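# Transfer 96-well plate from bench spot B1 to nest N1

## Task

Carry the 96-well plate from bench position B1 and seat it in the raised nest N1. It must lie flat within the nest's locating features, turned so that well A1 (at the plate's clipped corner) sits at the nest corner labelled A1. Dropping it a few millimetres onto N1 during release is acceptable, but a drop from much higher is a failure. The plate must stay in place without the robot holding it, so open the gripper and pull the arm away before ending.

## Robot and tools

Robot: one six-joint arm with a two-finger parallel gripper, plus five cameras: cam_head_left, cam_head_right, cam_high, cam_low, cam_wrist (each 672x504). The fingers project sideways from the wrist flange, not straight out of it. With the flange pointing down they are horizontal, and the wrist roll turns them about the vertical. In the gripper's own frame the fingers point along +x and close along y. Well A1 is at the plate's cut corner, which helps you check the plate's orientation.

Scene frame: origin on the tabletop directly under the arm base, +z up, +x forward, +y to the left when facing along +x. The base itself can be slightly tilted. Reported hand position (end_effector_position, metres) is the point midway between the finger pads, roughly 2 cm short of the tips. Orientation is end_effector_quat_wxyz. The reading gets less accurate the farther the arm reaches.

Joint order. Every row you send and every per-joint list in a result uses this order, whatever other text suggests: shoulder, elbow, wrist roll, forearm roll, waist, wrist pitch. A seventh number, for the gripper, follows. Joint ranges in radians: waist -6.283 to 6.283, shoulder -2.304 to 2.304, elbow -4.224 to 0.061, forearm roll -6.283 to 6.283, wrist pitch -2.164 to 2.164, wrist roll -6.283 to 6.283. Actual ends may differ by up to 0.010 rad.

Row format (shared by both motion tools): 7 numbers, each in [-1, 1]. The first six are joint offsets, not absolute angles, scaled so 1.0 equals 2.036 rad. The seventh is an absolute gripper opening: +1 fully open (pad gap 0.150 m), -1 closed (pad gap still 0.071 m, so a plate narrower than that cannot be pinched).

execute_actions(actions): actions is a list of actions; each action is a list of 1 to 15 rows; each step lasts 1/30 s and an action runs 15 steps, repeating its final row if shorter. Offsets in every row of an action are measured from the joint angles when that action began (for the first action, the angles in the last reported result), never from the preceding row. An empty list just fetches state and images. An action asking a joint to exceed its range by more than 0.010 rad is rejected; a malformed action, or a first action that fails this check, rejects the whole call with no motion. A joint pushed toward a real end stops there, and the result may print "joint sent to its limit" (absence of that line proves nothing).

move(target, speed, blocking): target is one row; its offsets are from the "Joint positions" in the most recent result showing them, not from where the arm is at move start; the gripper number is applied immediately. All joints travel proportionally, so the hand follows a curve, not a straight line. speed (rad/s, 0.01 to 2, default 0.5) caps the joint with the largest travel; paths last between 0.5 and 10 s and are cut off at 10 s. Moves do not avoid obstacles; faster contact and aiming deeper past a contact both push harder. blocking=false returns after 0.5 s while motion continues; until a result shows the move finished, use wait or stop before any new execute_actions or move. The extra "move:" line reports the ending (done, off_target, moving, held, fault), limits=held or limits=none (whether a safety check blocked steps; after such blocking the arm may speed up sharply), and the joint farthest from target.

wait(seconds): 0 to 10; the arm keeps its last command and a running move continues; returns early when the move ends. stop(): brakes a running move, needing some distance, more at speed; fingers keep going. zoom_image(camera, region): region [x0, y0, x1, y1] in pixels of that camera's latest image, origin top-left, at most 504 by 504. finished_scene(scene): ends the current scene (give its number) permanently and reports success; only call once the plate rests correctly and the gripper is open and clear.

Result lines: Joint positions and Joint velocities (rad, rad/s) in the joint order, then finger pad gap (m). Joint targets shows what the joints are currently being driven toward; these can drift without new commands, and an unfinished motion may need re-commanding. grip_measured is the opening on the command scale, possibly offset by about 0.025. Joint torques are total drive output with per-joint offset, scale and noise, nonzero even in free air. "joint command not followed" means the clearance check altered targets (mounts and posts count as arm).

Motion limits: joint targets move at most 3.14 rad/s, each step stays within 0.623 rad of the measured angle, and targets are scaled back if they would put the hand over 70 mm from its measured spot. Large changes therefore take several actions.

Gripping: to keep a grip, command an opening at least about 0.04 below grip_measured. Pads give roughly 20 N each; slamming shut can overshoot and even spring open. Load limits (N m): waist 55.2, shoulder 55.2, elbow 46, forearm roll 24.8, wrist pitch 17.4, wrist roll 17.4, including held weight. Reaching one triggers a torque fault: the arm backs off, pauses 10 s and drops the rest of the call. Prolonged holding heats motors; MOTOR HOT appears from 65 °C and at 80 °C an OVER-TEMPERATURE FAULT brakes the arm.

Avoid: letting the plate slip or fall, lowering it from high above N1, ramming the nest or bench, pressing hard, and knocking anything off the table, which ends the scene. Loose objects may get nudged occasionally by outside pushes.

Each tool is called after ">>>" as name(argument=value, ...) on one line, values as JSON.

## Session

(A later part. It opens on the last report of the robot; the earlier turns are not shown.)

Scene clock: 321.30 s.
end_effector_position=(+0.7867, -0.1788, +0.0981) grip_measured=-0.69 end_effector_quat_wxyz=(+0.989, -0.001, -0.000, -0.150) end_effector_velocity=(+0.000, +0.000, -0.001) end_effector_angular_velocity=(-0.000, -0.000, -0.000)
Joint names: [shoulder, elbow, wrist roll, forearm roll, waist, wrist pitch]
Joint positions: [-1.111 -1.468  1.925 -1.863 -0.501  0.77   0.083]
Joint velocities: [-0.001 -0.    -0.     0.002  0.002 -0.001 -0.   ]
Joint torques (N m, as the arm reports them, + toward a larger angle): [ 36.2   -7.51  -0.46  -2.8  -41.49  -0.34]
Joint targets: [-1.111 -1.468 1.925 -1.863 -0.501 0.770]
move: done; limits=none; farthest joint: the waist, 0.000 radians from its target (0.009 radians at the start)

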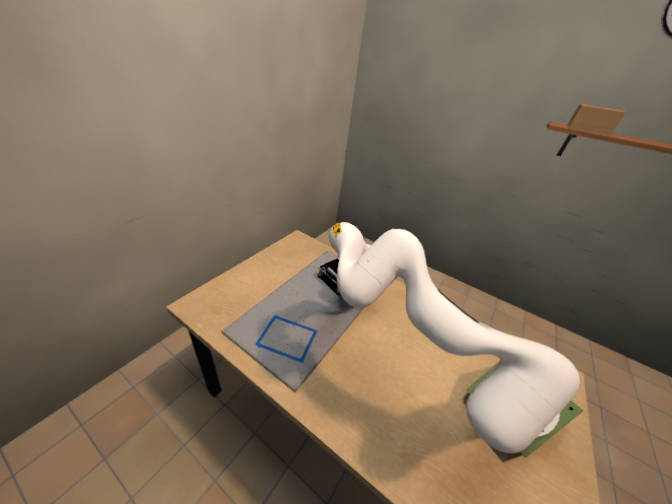

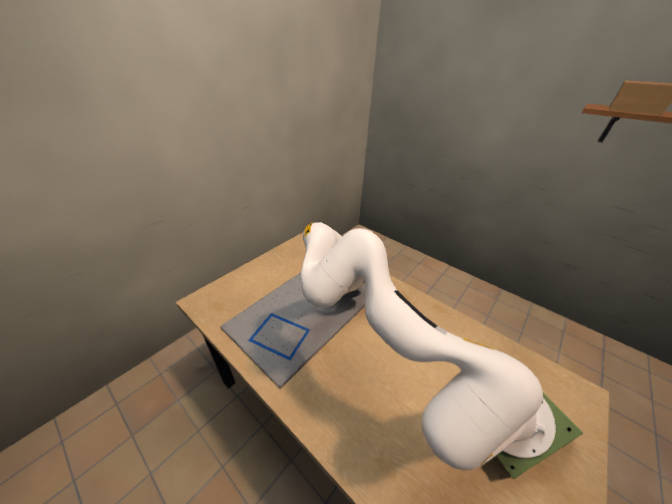

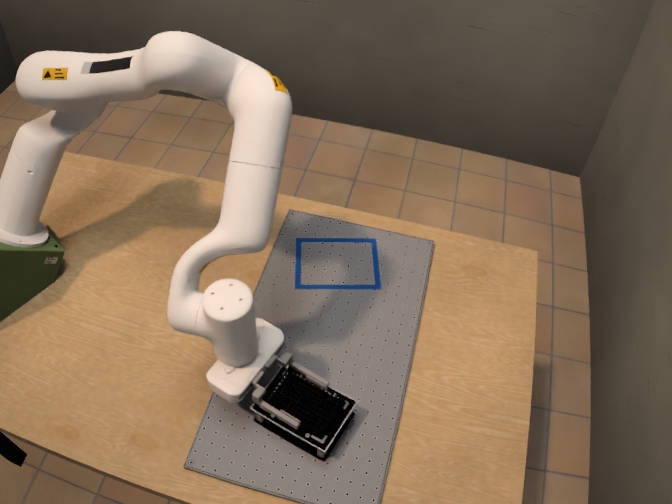

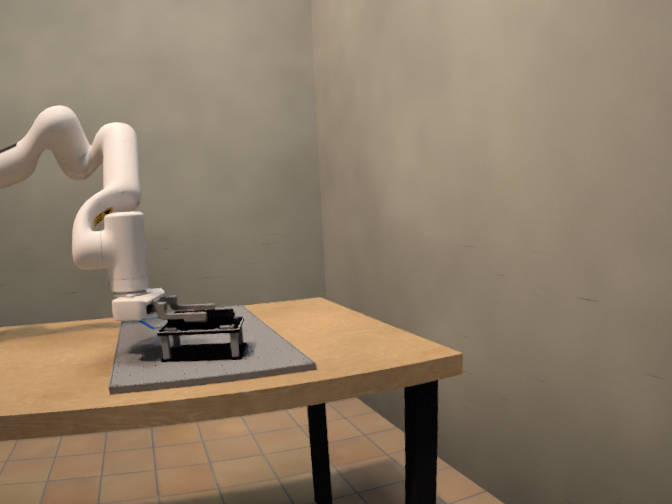

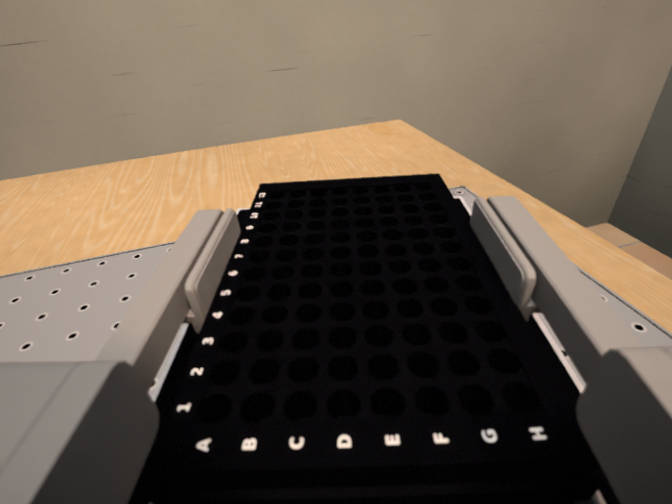

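>>> move(target=[-0.0047,-0.0028,-0.0021,0.0044,0.0031,-0.0016,-0.84], speed=0.015)

>>> zoom_image(camera="cam_low", region=[150, 295, 250, 345])

>>> zoom_image(camera="cam_wrist", region=[130, 380, 634, 504])

>>> zoom_image(camera="cam_high", region=[240, 345, 365, 465])

Scene clock: 329.27 s.
end_effector_position=(+0.7866, -0.1788, +0.0922) grip_measured=-0.69 end_effector_quat_wxyz=(+0.989, -0.001, -0.000, -0.150) end_effector_velocity=(-0.000, -0.000, -0.002) end_effector_angular_velocity=(-0.001, +0.000, -0.000)
Joint names: [shoulder, elbow, wrist roll, forearm roll, waist, wrist pitch]
Joint positions: [-1.121 -1.474  1.921 -1.855 -0.495  0.767  0.083]
Joint velocities: [-0.003 -0.002 -0.001  0.002  0.001 -0.001  0.   ]
Joint torques (N m, as the arm reports them, + toward a larger angle): [ 36.23  -7.8   -0.44  -2.75 -41.89  -0.33]
Joint targets: [-1.121 -1.474 1.921 -1.854 -0.495 0.767]
move: done; limits=none; farthest joint: the forearm roll, 0.001 radians from its target (0.009 radians at the start)

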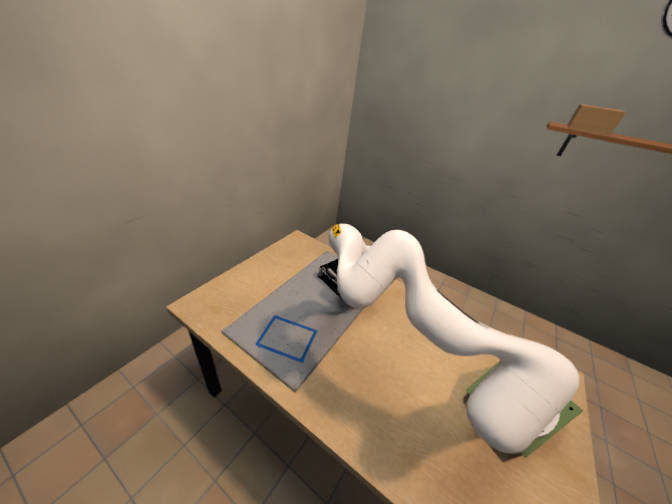

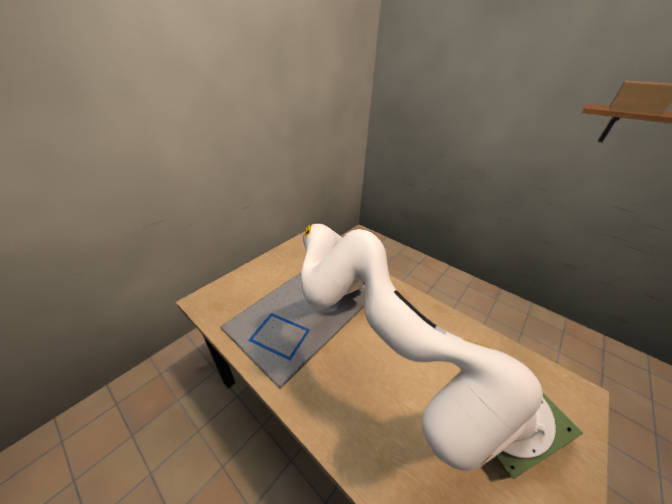

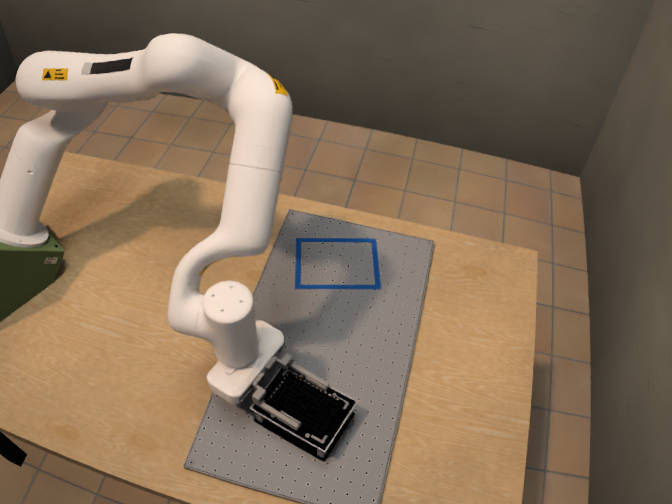

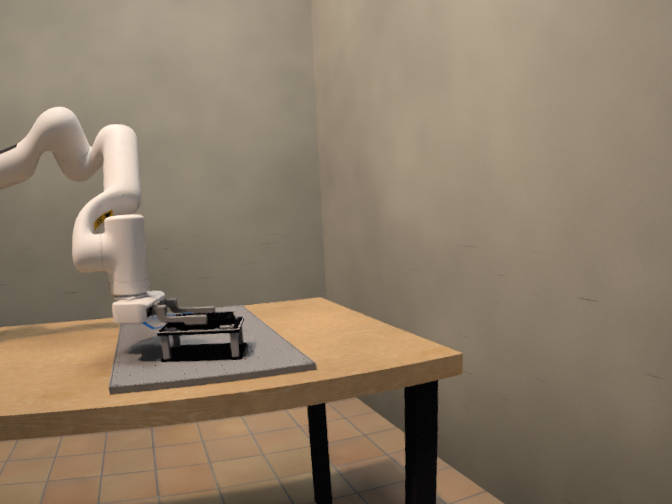

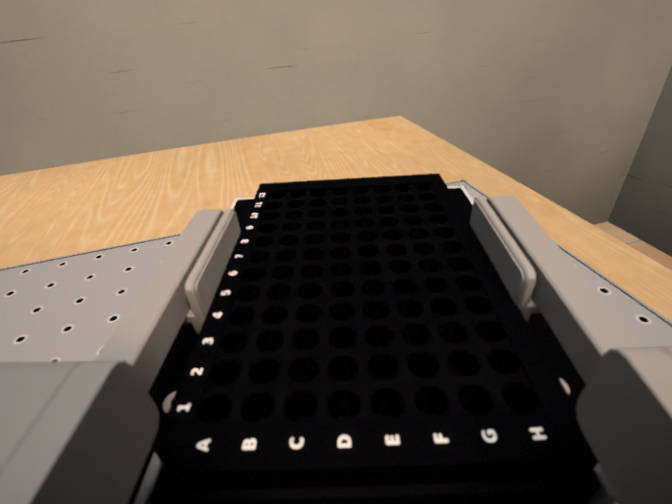

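Region (150, 295, 250, 345) of cam_low's 672x504 image, scaled by 5.040, with more detail than that image has.

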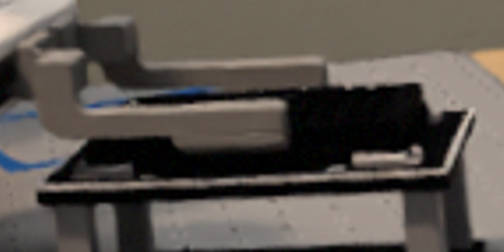

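Region (130, 380, 634, 504) of cam_wrist's 672x504 image, scaled by 1.000; it fills the top 124 rows of this view, and the rest is white.

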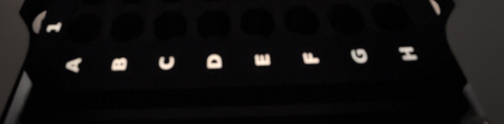

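Region (240, 345, 365, 465) of cam_high's 672x504 image, scaled by 4.032, with more detail than that image has; it fills the top 484 rows of this view, and the rest is white.

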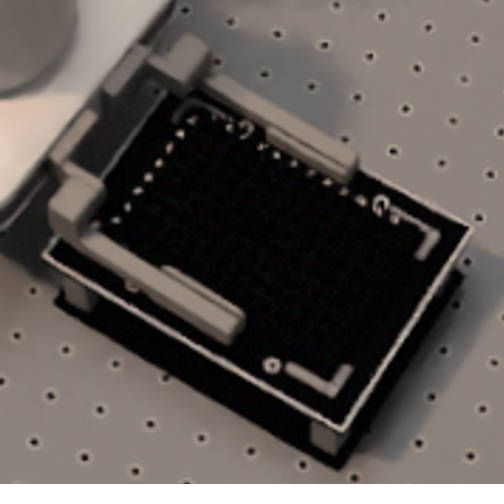

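>>> move(target=[-0.0016,-0.0009,-0.0007,0.0015,0.001,-0.0005,-0.84], speed=0.01)

>>> zoom_image(camera="cam_low", region=[150, 295, 250, 345])

Scene clock: 333.50 s.
end_effector_position=(+0.7867, -0.1788, +0.0905) grip_measured=-0.69 end_effector_quat_wxyz=(+0.989, -0.001, -0.000, -0.150) end_effector_velocity=(+0.000, -0.000, -0.000) end_effector_angular_velocity=(-0.001, -0.001, -0.000)
Joint names: [shoulder, elbow, wrist roll, forearm roll, waist, wrist pitch]
Joint positions: [-1.123 -1.475  1.92  -1.852 -0.493  0.766  0.083]
Joint velocities: [-0.001 -0.001 -0.     0.001  0.001 -0.001  0.   ]
Joint torques (N m, as the arm reports them, + toward a larger angle): [ 32.63  -6.93  -0.24  -3.01 -38.78  -0.56]
Joint targets: [-1.124 -1.475 1.920 -1.852 -0.493 0.766]
move: done; limits=none; farthest joint: the shoulder, 0.001 radians from its target (0.003 radians at the start)

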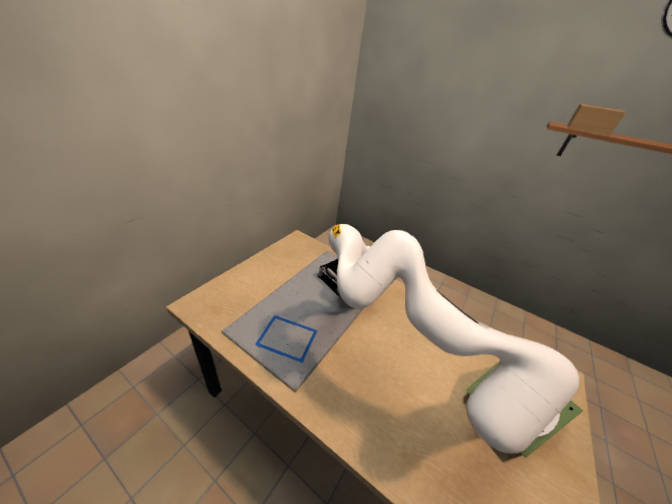

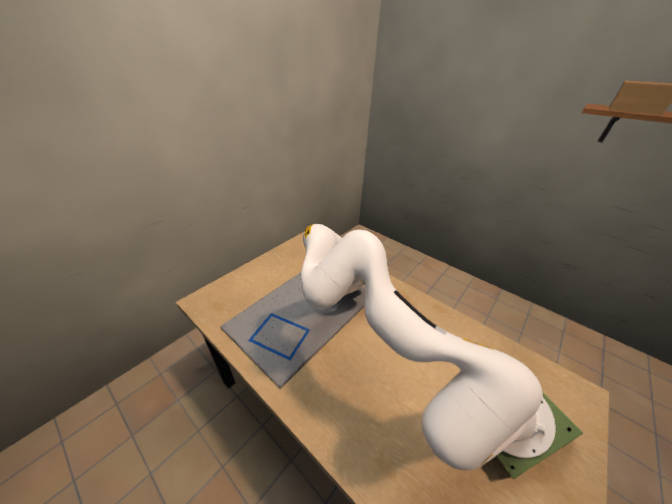

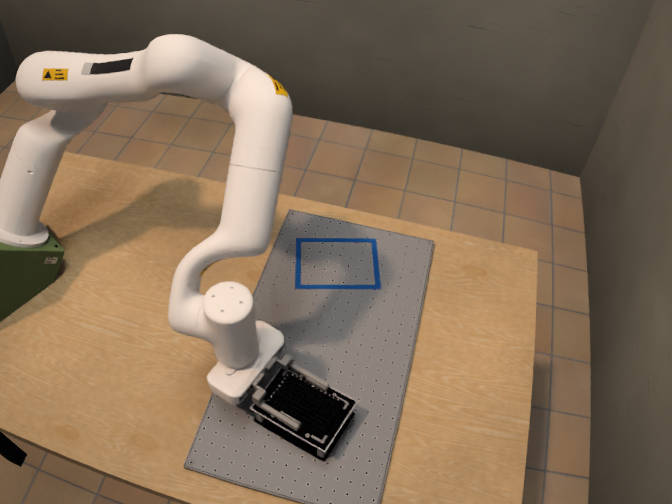

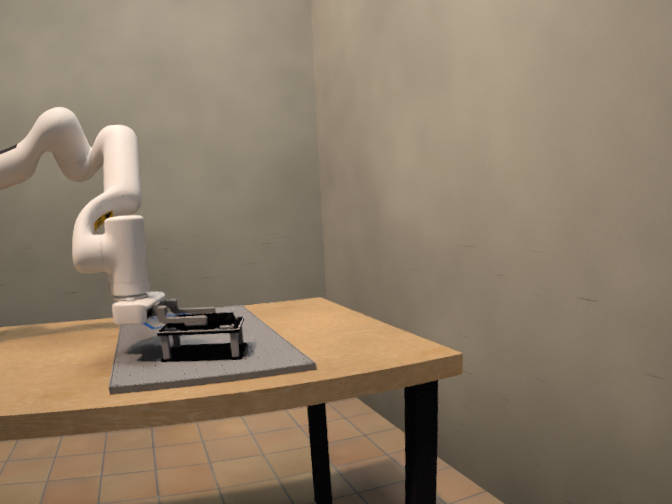

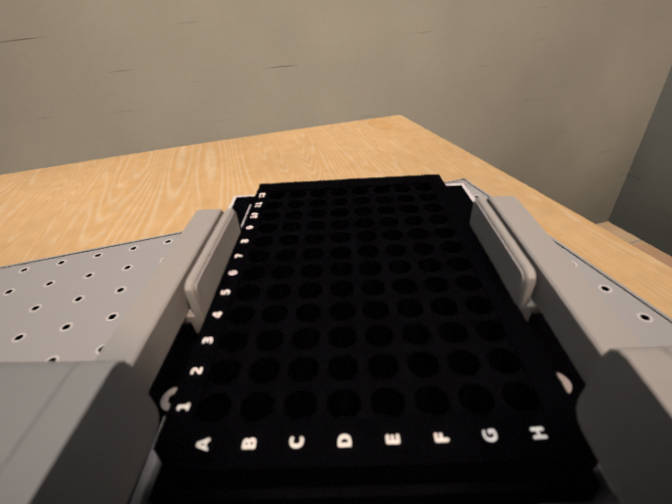

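Region (150, 295, 250, 345) of cam_low's 672x504 image, scaled by 5.040, with more detail than that image has.

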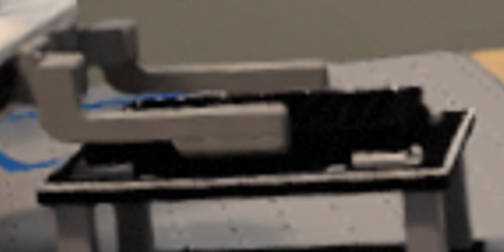

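>>> execute_actions(actions=[[[0,0,0,0,0,0,-0.75],[0,0,0,0,0,0,-0.7],[0,0,0,0,0,0,-0.67],[0,0,0,0,0,0,-0.64],[0,0,0,0,0,0,-0.6],[0,0,0,0,0,0,-0.55],[0,0,0,0,0,0,-0.5],[0,0,0,0,0,0,-0.4],[0,0,0,0,0,0,-0.3],[0,0,0,0,0,0,-0.2],[0,0,0,0,0,0,-0.1],[0,0,0,0,0,0,0.0]]])

>>> zoom_image(camera="cam_low", region=[150, 295, 250, 345])

Scene clock: 337.87 s.
end_effector_position=(+0.7863, -0.1787, +0.0899) grip_measured=-0.06 end_effector_quat_wxyz=(+0.989, -0.001, +0.000, -0.150) end_effector_velocity=(+0.003, -0.001, +0.004) end_effector_angular_velocity=(-0.004, -0.007, +0.001)
Joint names: [shoulder, elbow, wrist roll, forearm roll, waist, wrist pitch]
Joint positions: [-1.124 -1.475  1.92  -1.852 -0.493  0.766  0.108]
Joint velocities: [ 0.003 -0.003 -0.     0.001 -0.003 -0.001  0.031]
Joint torques (N m, as the arm reports them, + toward a larger angle): [ 35.31  -7.64  -0.47  -2.75 -43.08  -0.27]
Joint targets: [-1.123 -1.475 1.920 -1.852 -0.493 0.766]

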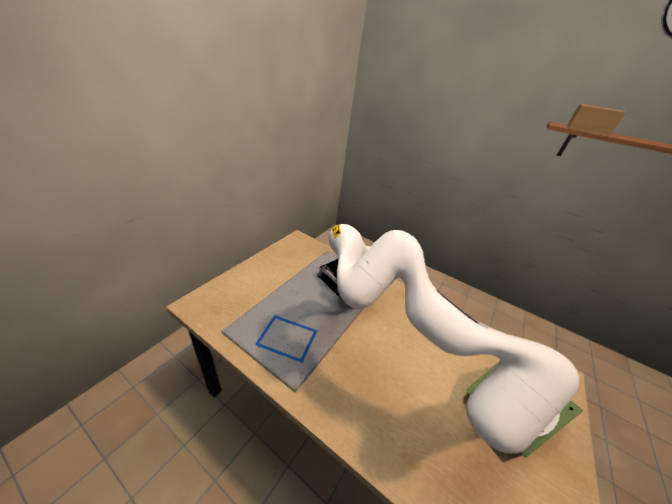

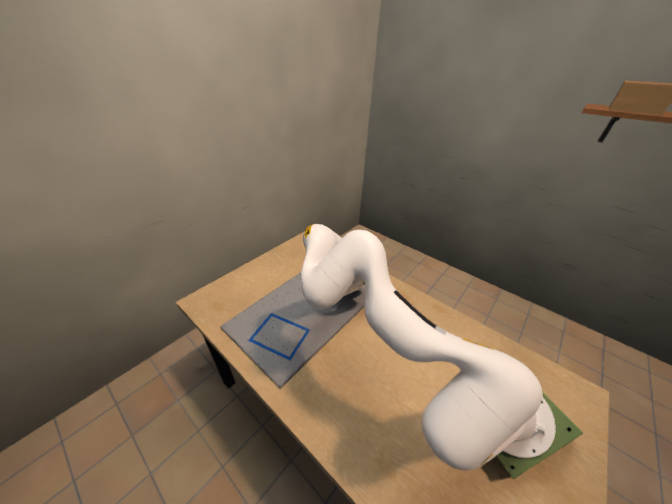

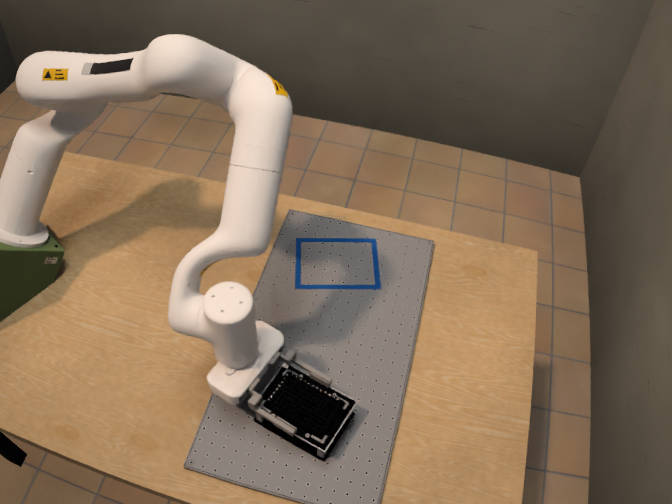

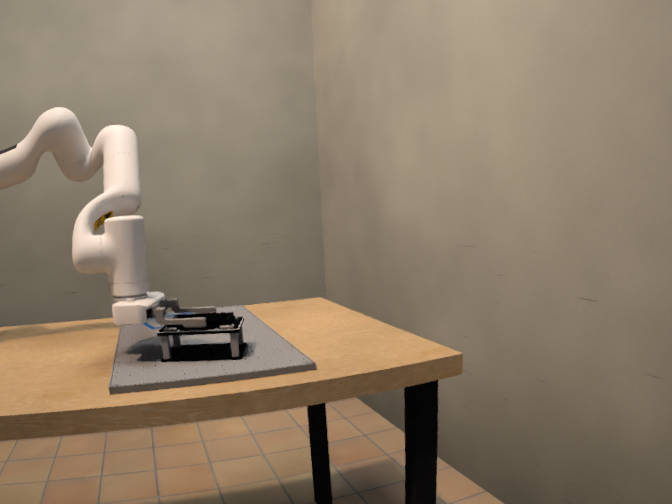

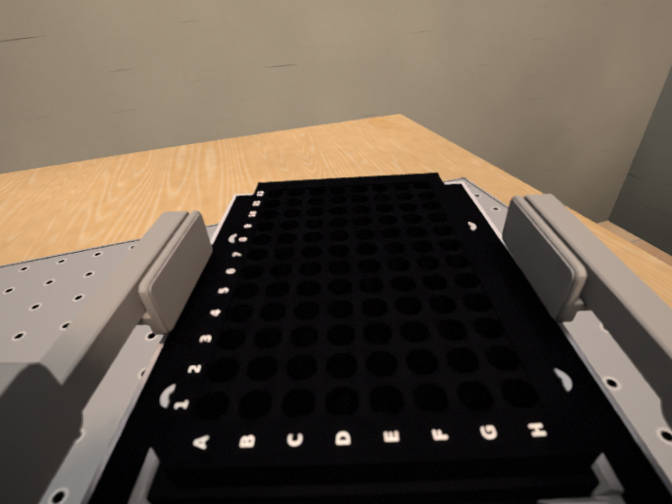

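Region (150, 295, 250, 345) of cam_low's 672x504 image, scaled by 5.040, with more detail than that image has.

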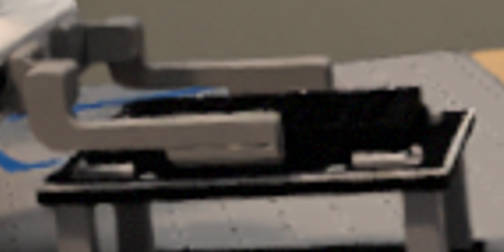

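>>> move(target=[0.136,0.1965,-0.100,0.0133,-0.0575,0.005,0.3], speed=0.5)

>>> zoom_image(camera="cam_low", region=[150, 295, 250, 345])

>>> zoom_image(camera="cam_wrist", region=[200, 230, 520, 504])

>>> zoom_image(camera="cam_high", region=[240, 345, 365, 465])

Scene clock: 346.83 s.
end_effector_position=(+0.6903, -0.1437, +0.1815) grip_measured=+0.30 end_effector_quat_wxyz=(+0.990, +0.005, -0.002, -0.143) end_effector_velocity=(-0.001, +0.000, +0.001) end_effector_angular_velocity=(+0.001, -0.000, +0.000)
Joint names: [shoulder, elbow, wrist roll, forearm roll, waist, wrist pitch]
Joint positions: [-0.847 -1.075  1.716 -1.825 -0.61   0.776  0.122]
Joint velocities: [ 0.002  0.002 -0.001  0.    -0.001  0.001 -0.   ]
Joint torques (N m, as the arm reports them, + toward a larger angle): [ 28.19  -7.07  -0.5   -2.65 -35.8   -0.3 ]
Joint targets: [-0.847 -1.075 1.716 -1.825 -0.610 0.776]
move: done; limits=none; farthest joint: the waist, 0.000 radians from its target (0.117 radians at the start)

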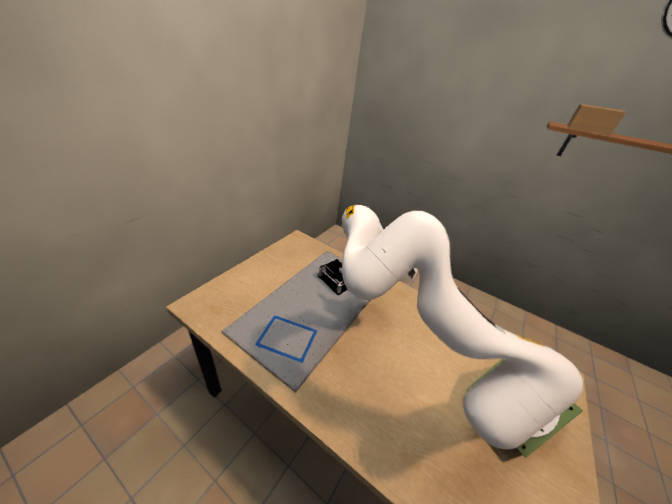

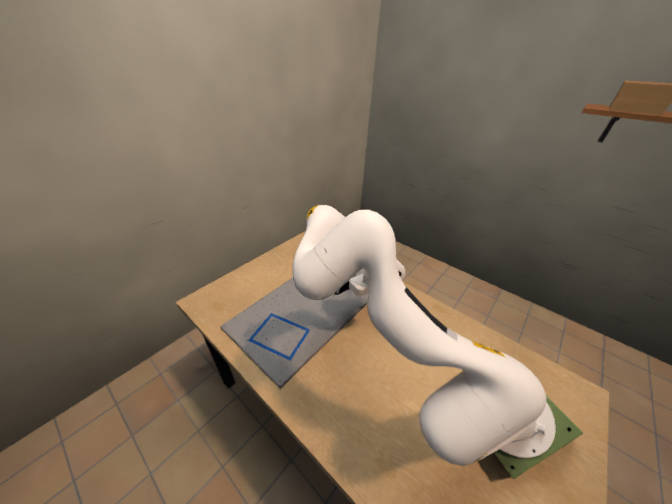

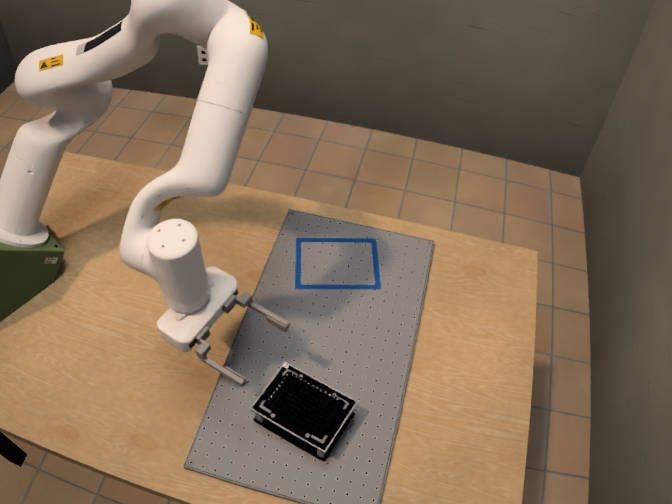

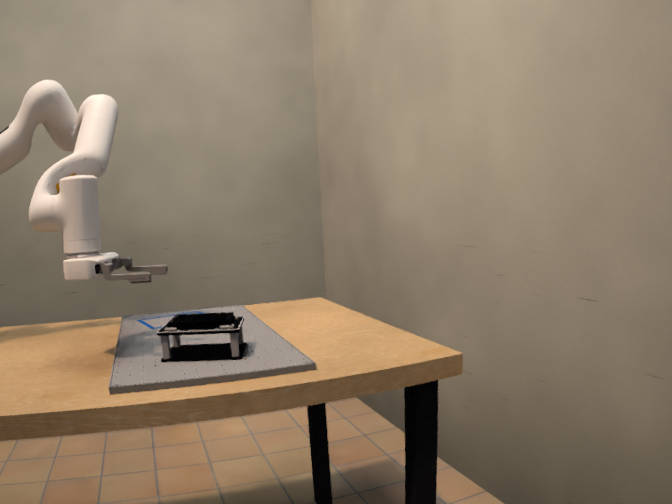

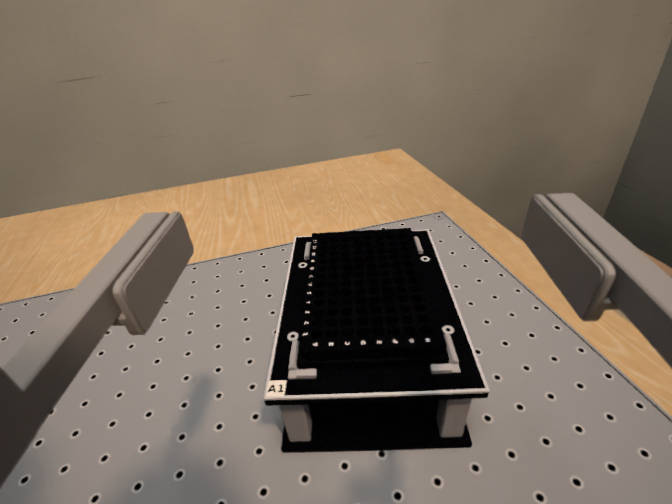

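Region (150, 295, 250, 345) of cam_low's 672x504 image, scaled by 5.040, with more detail than that image has.

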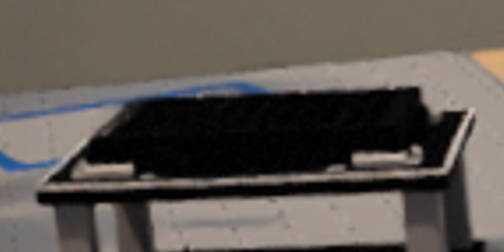

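Region (200, 230, 520, 504) of cam_wrist's 672x504 image, scaled by 1.575, with more detail than that image has; it fills the top 432 rows of this view, and the rest is white.

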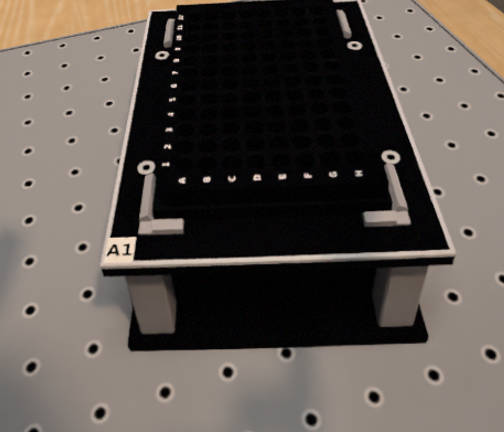

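Region (240, 345, 365, 465) of cam_high's 672x504 image, scaled by 4.032, with more detail than that image has; it fills the top 484 rows of this view, and the rest is white.

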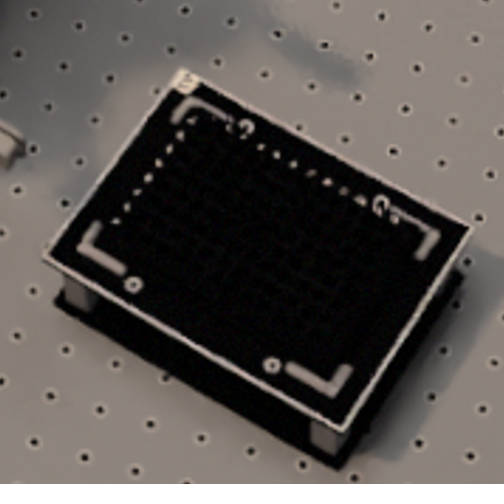

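>>> finished_scene(scene=1)

The scene is finished: the task was done.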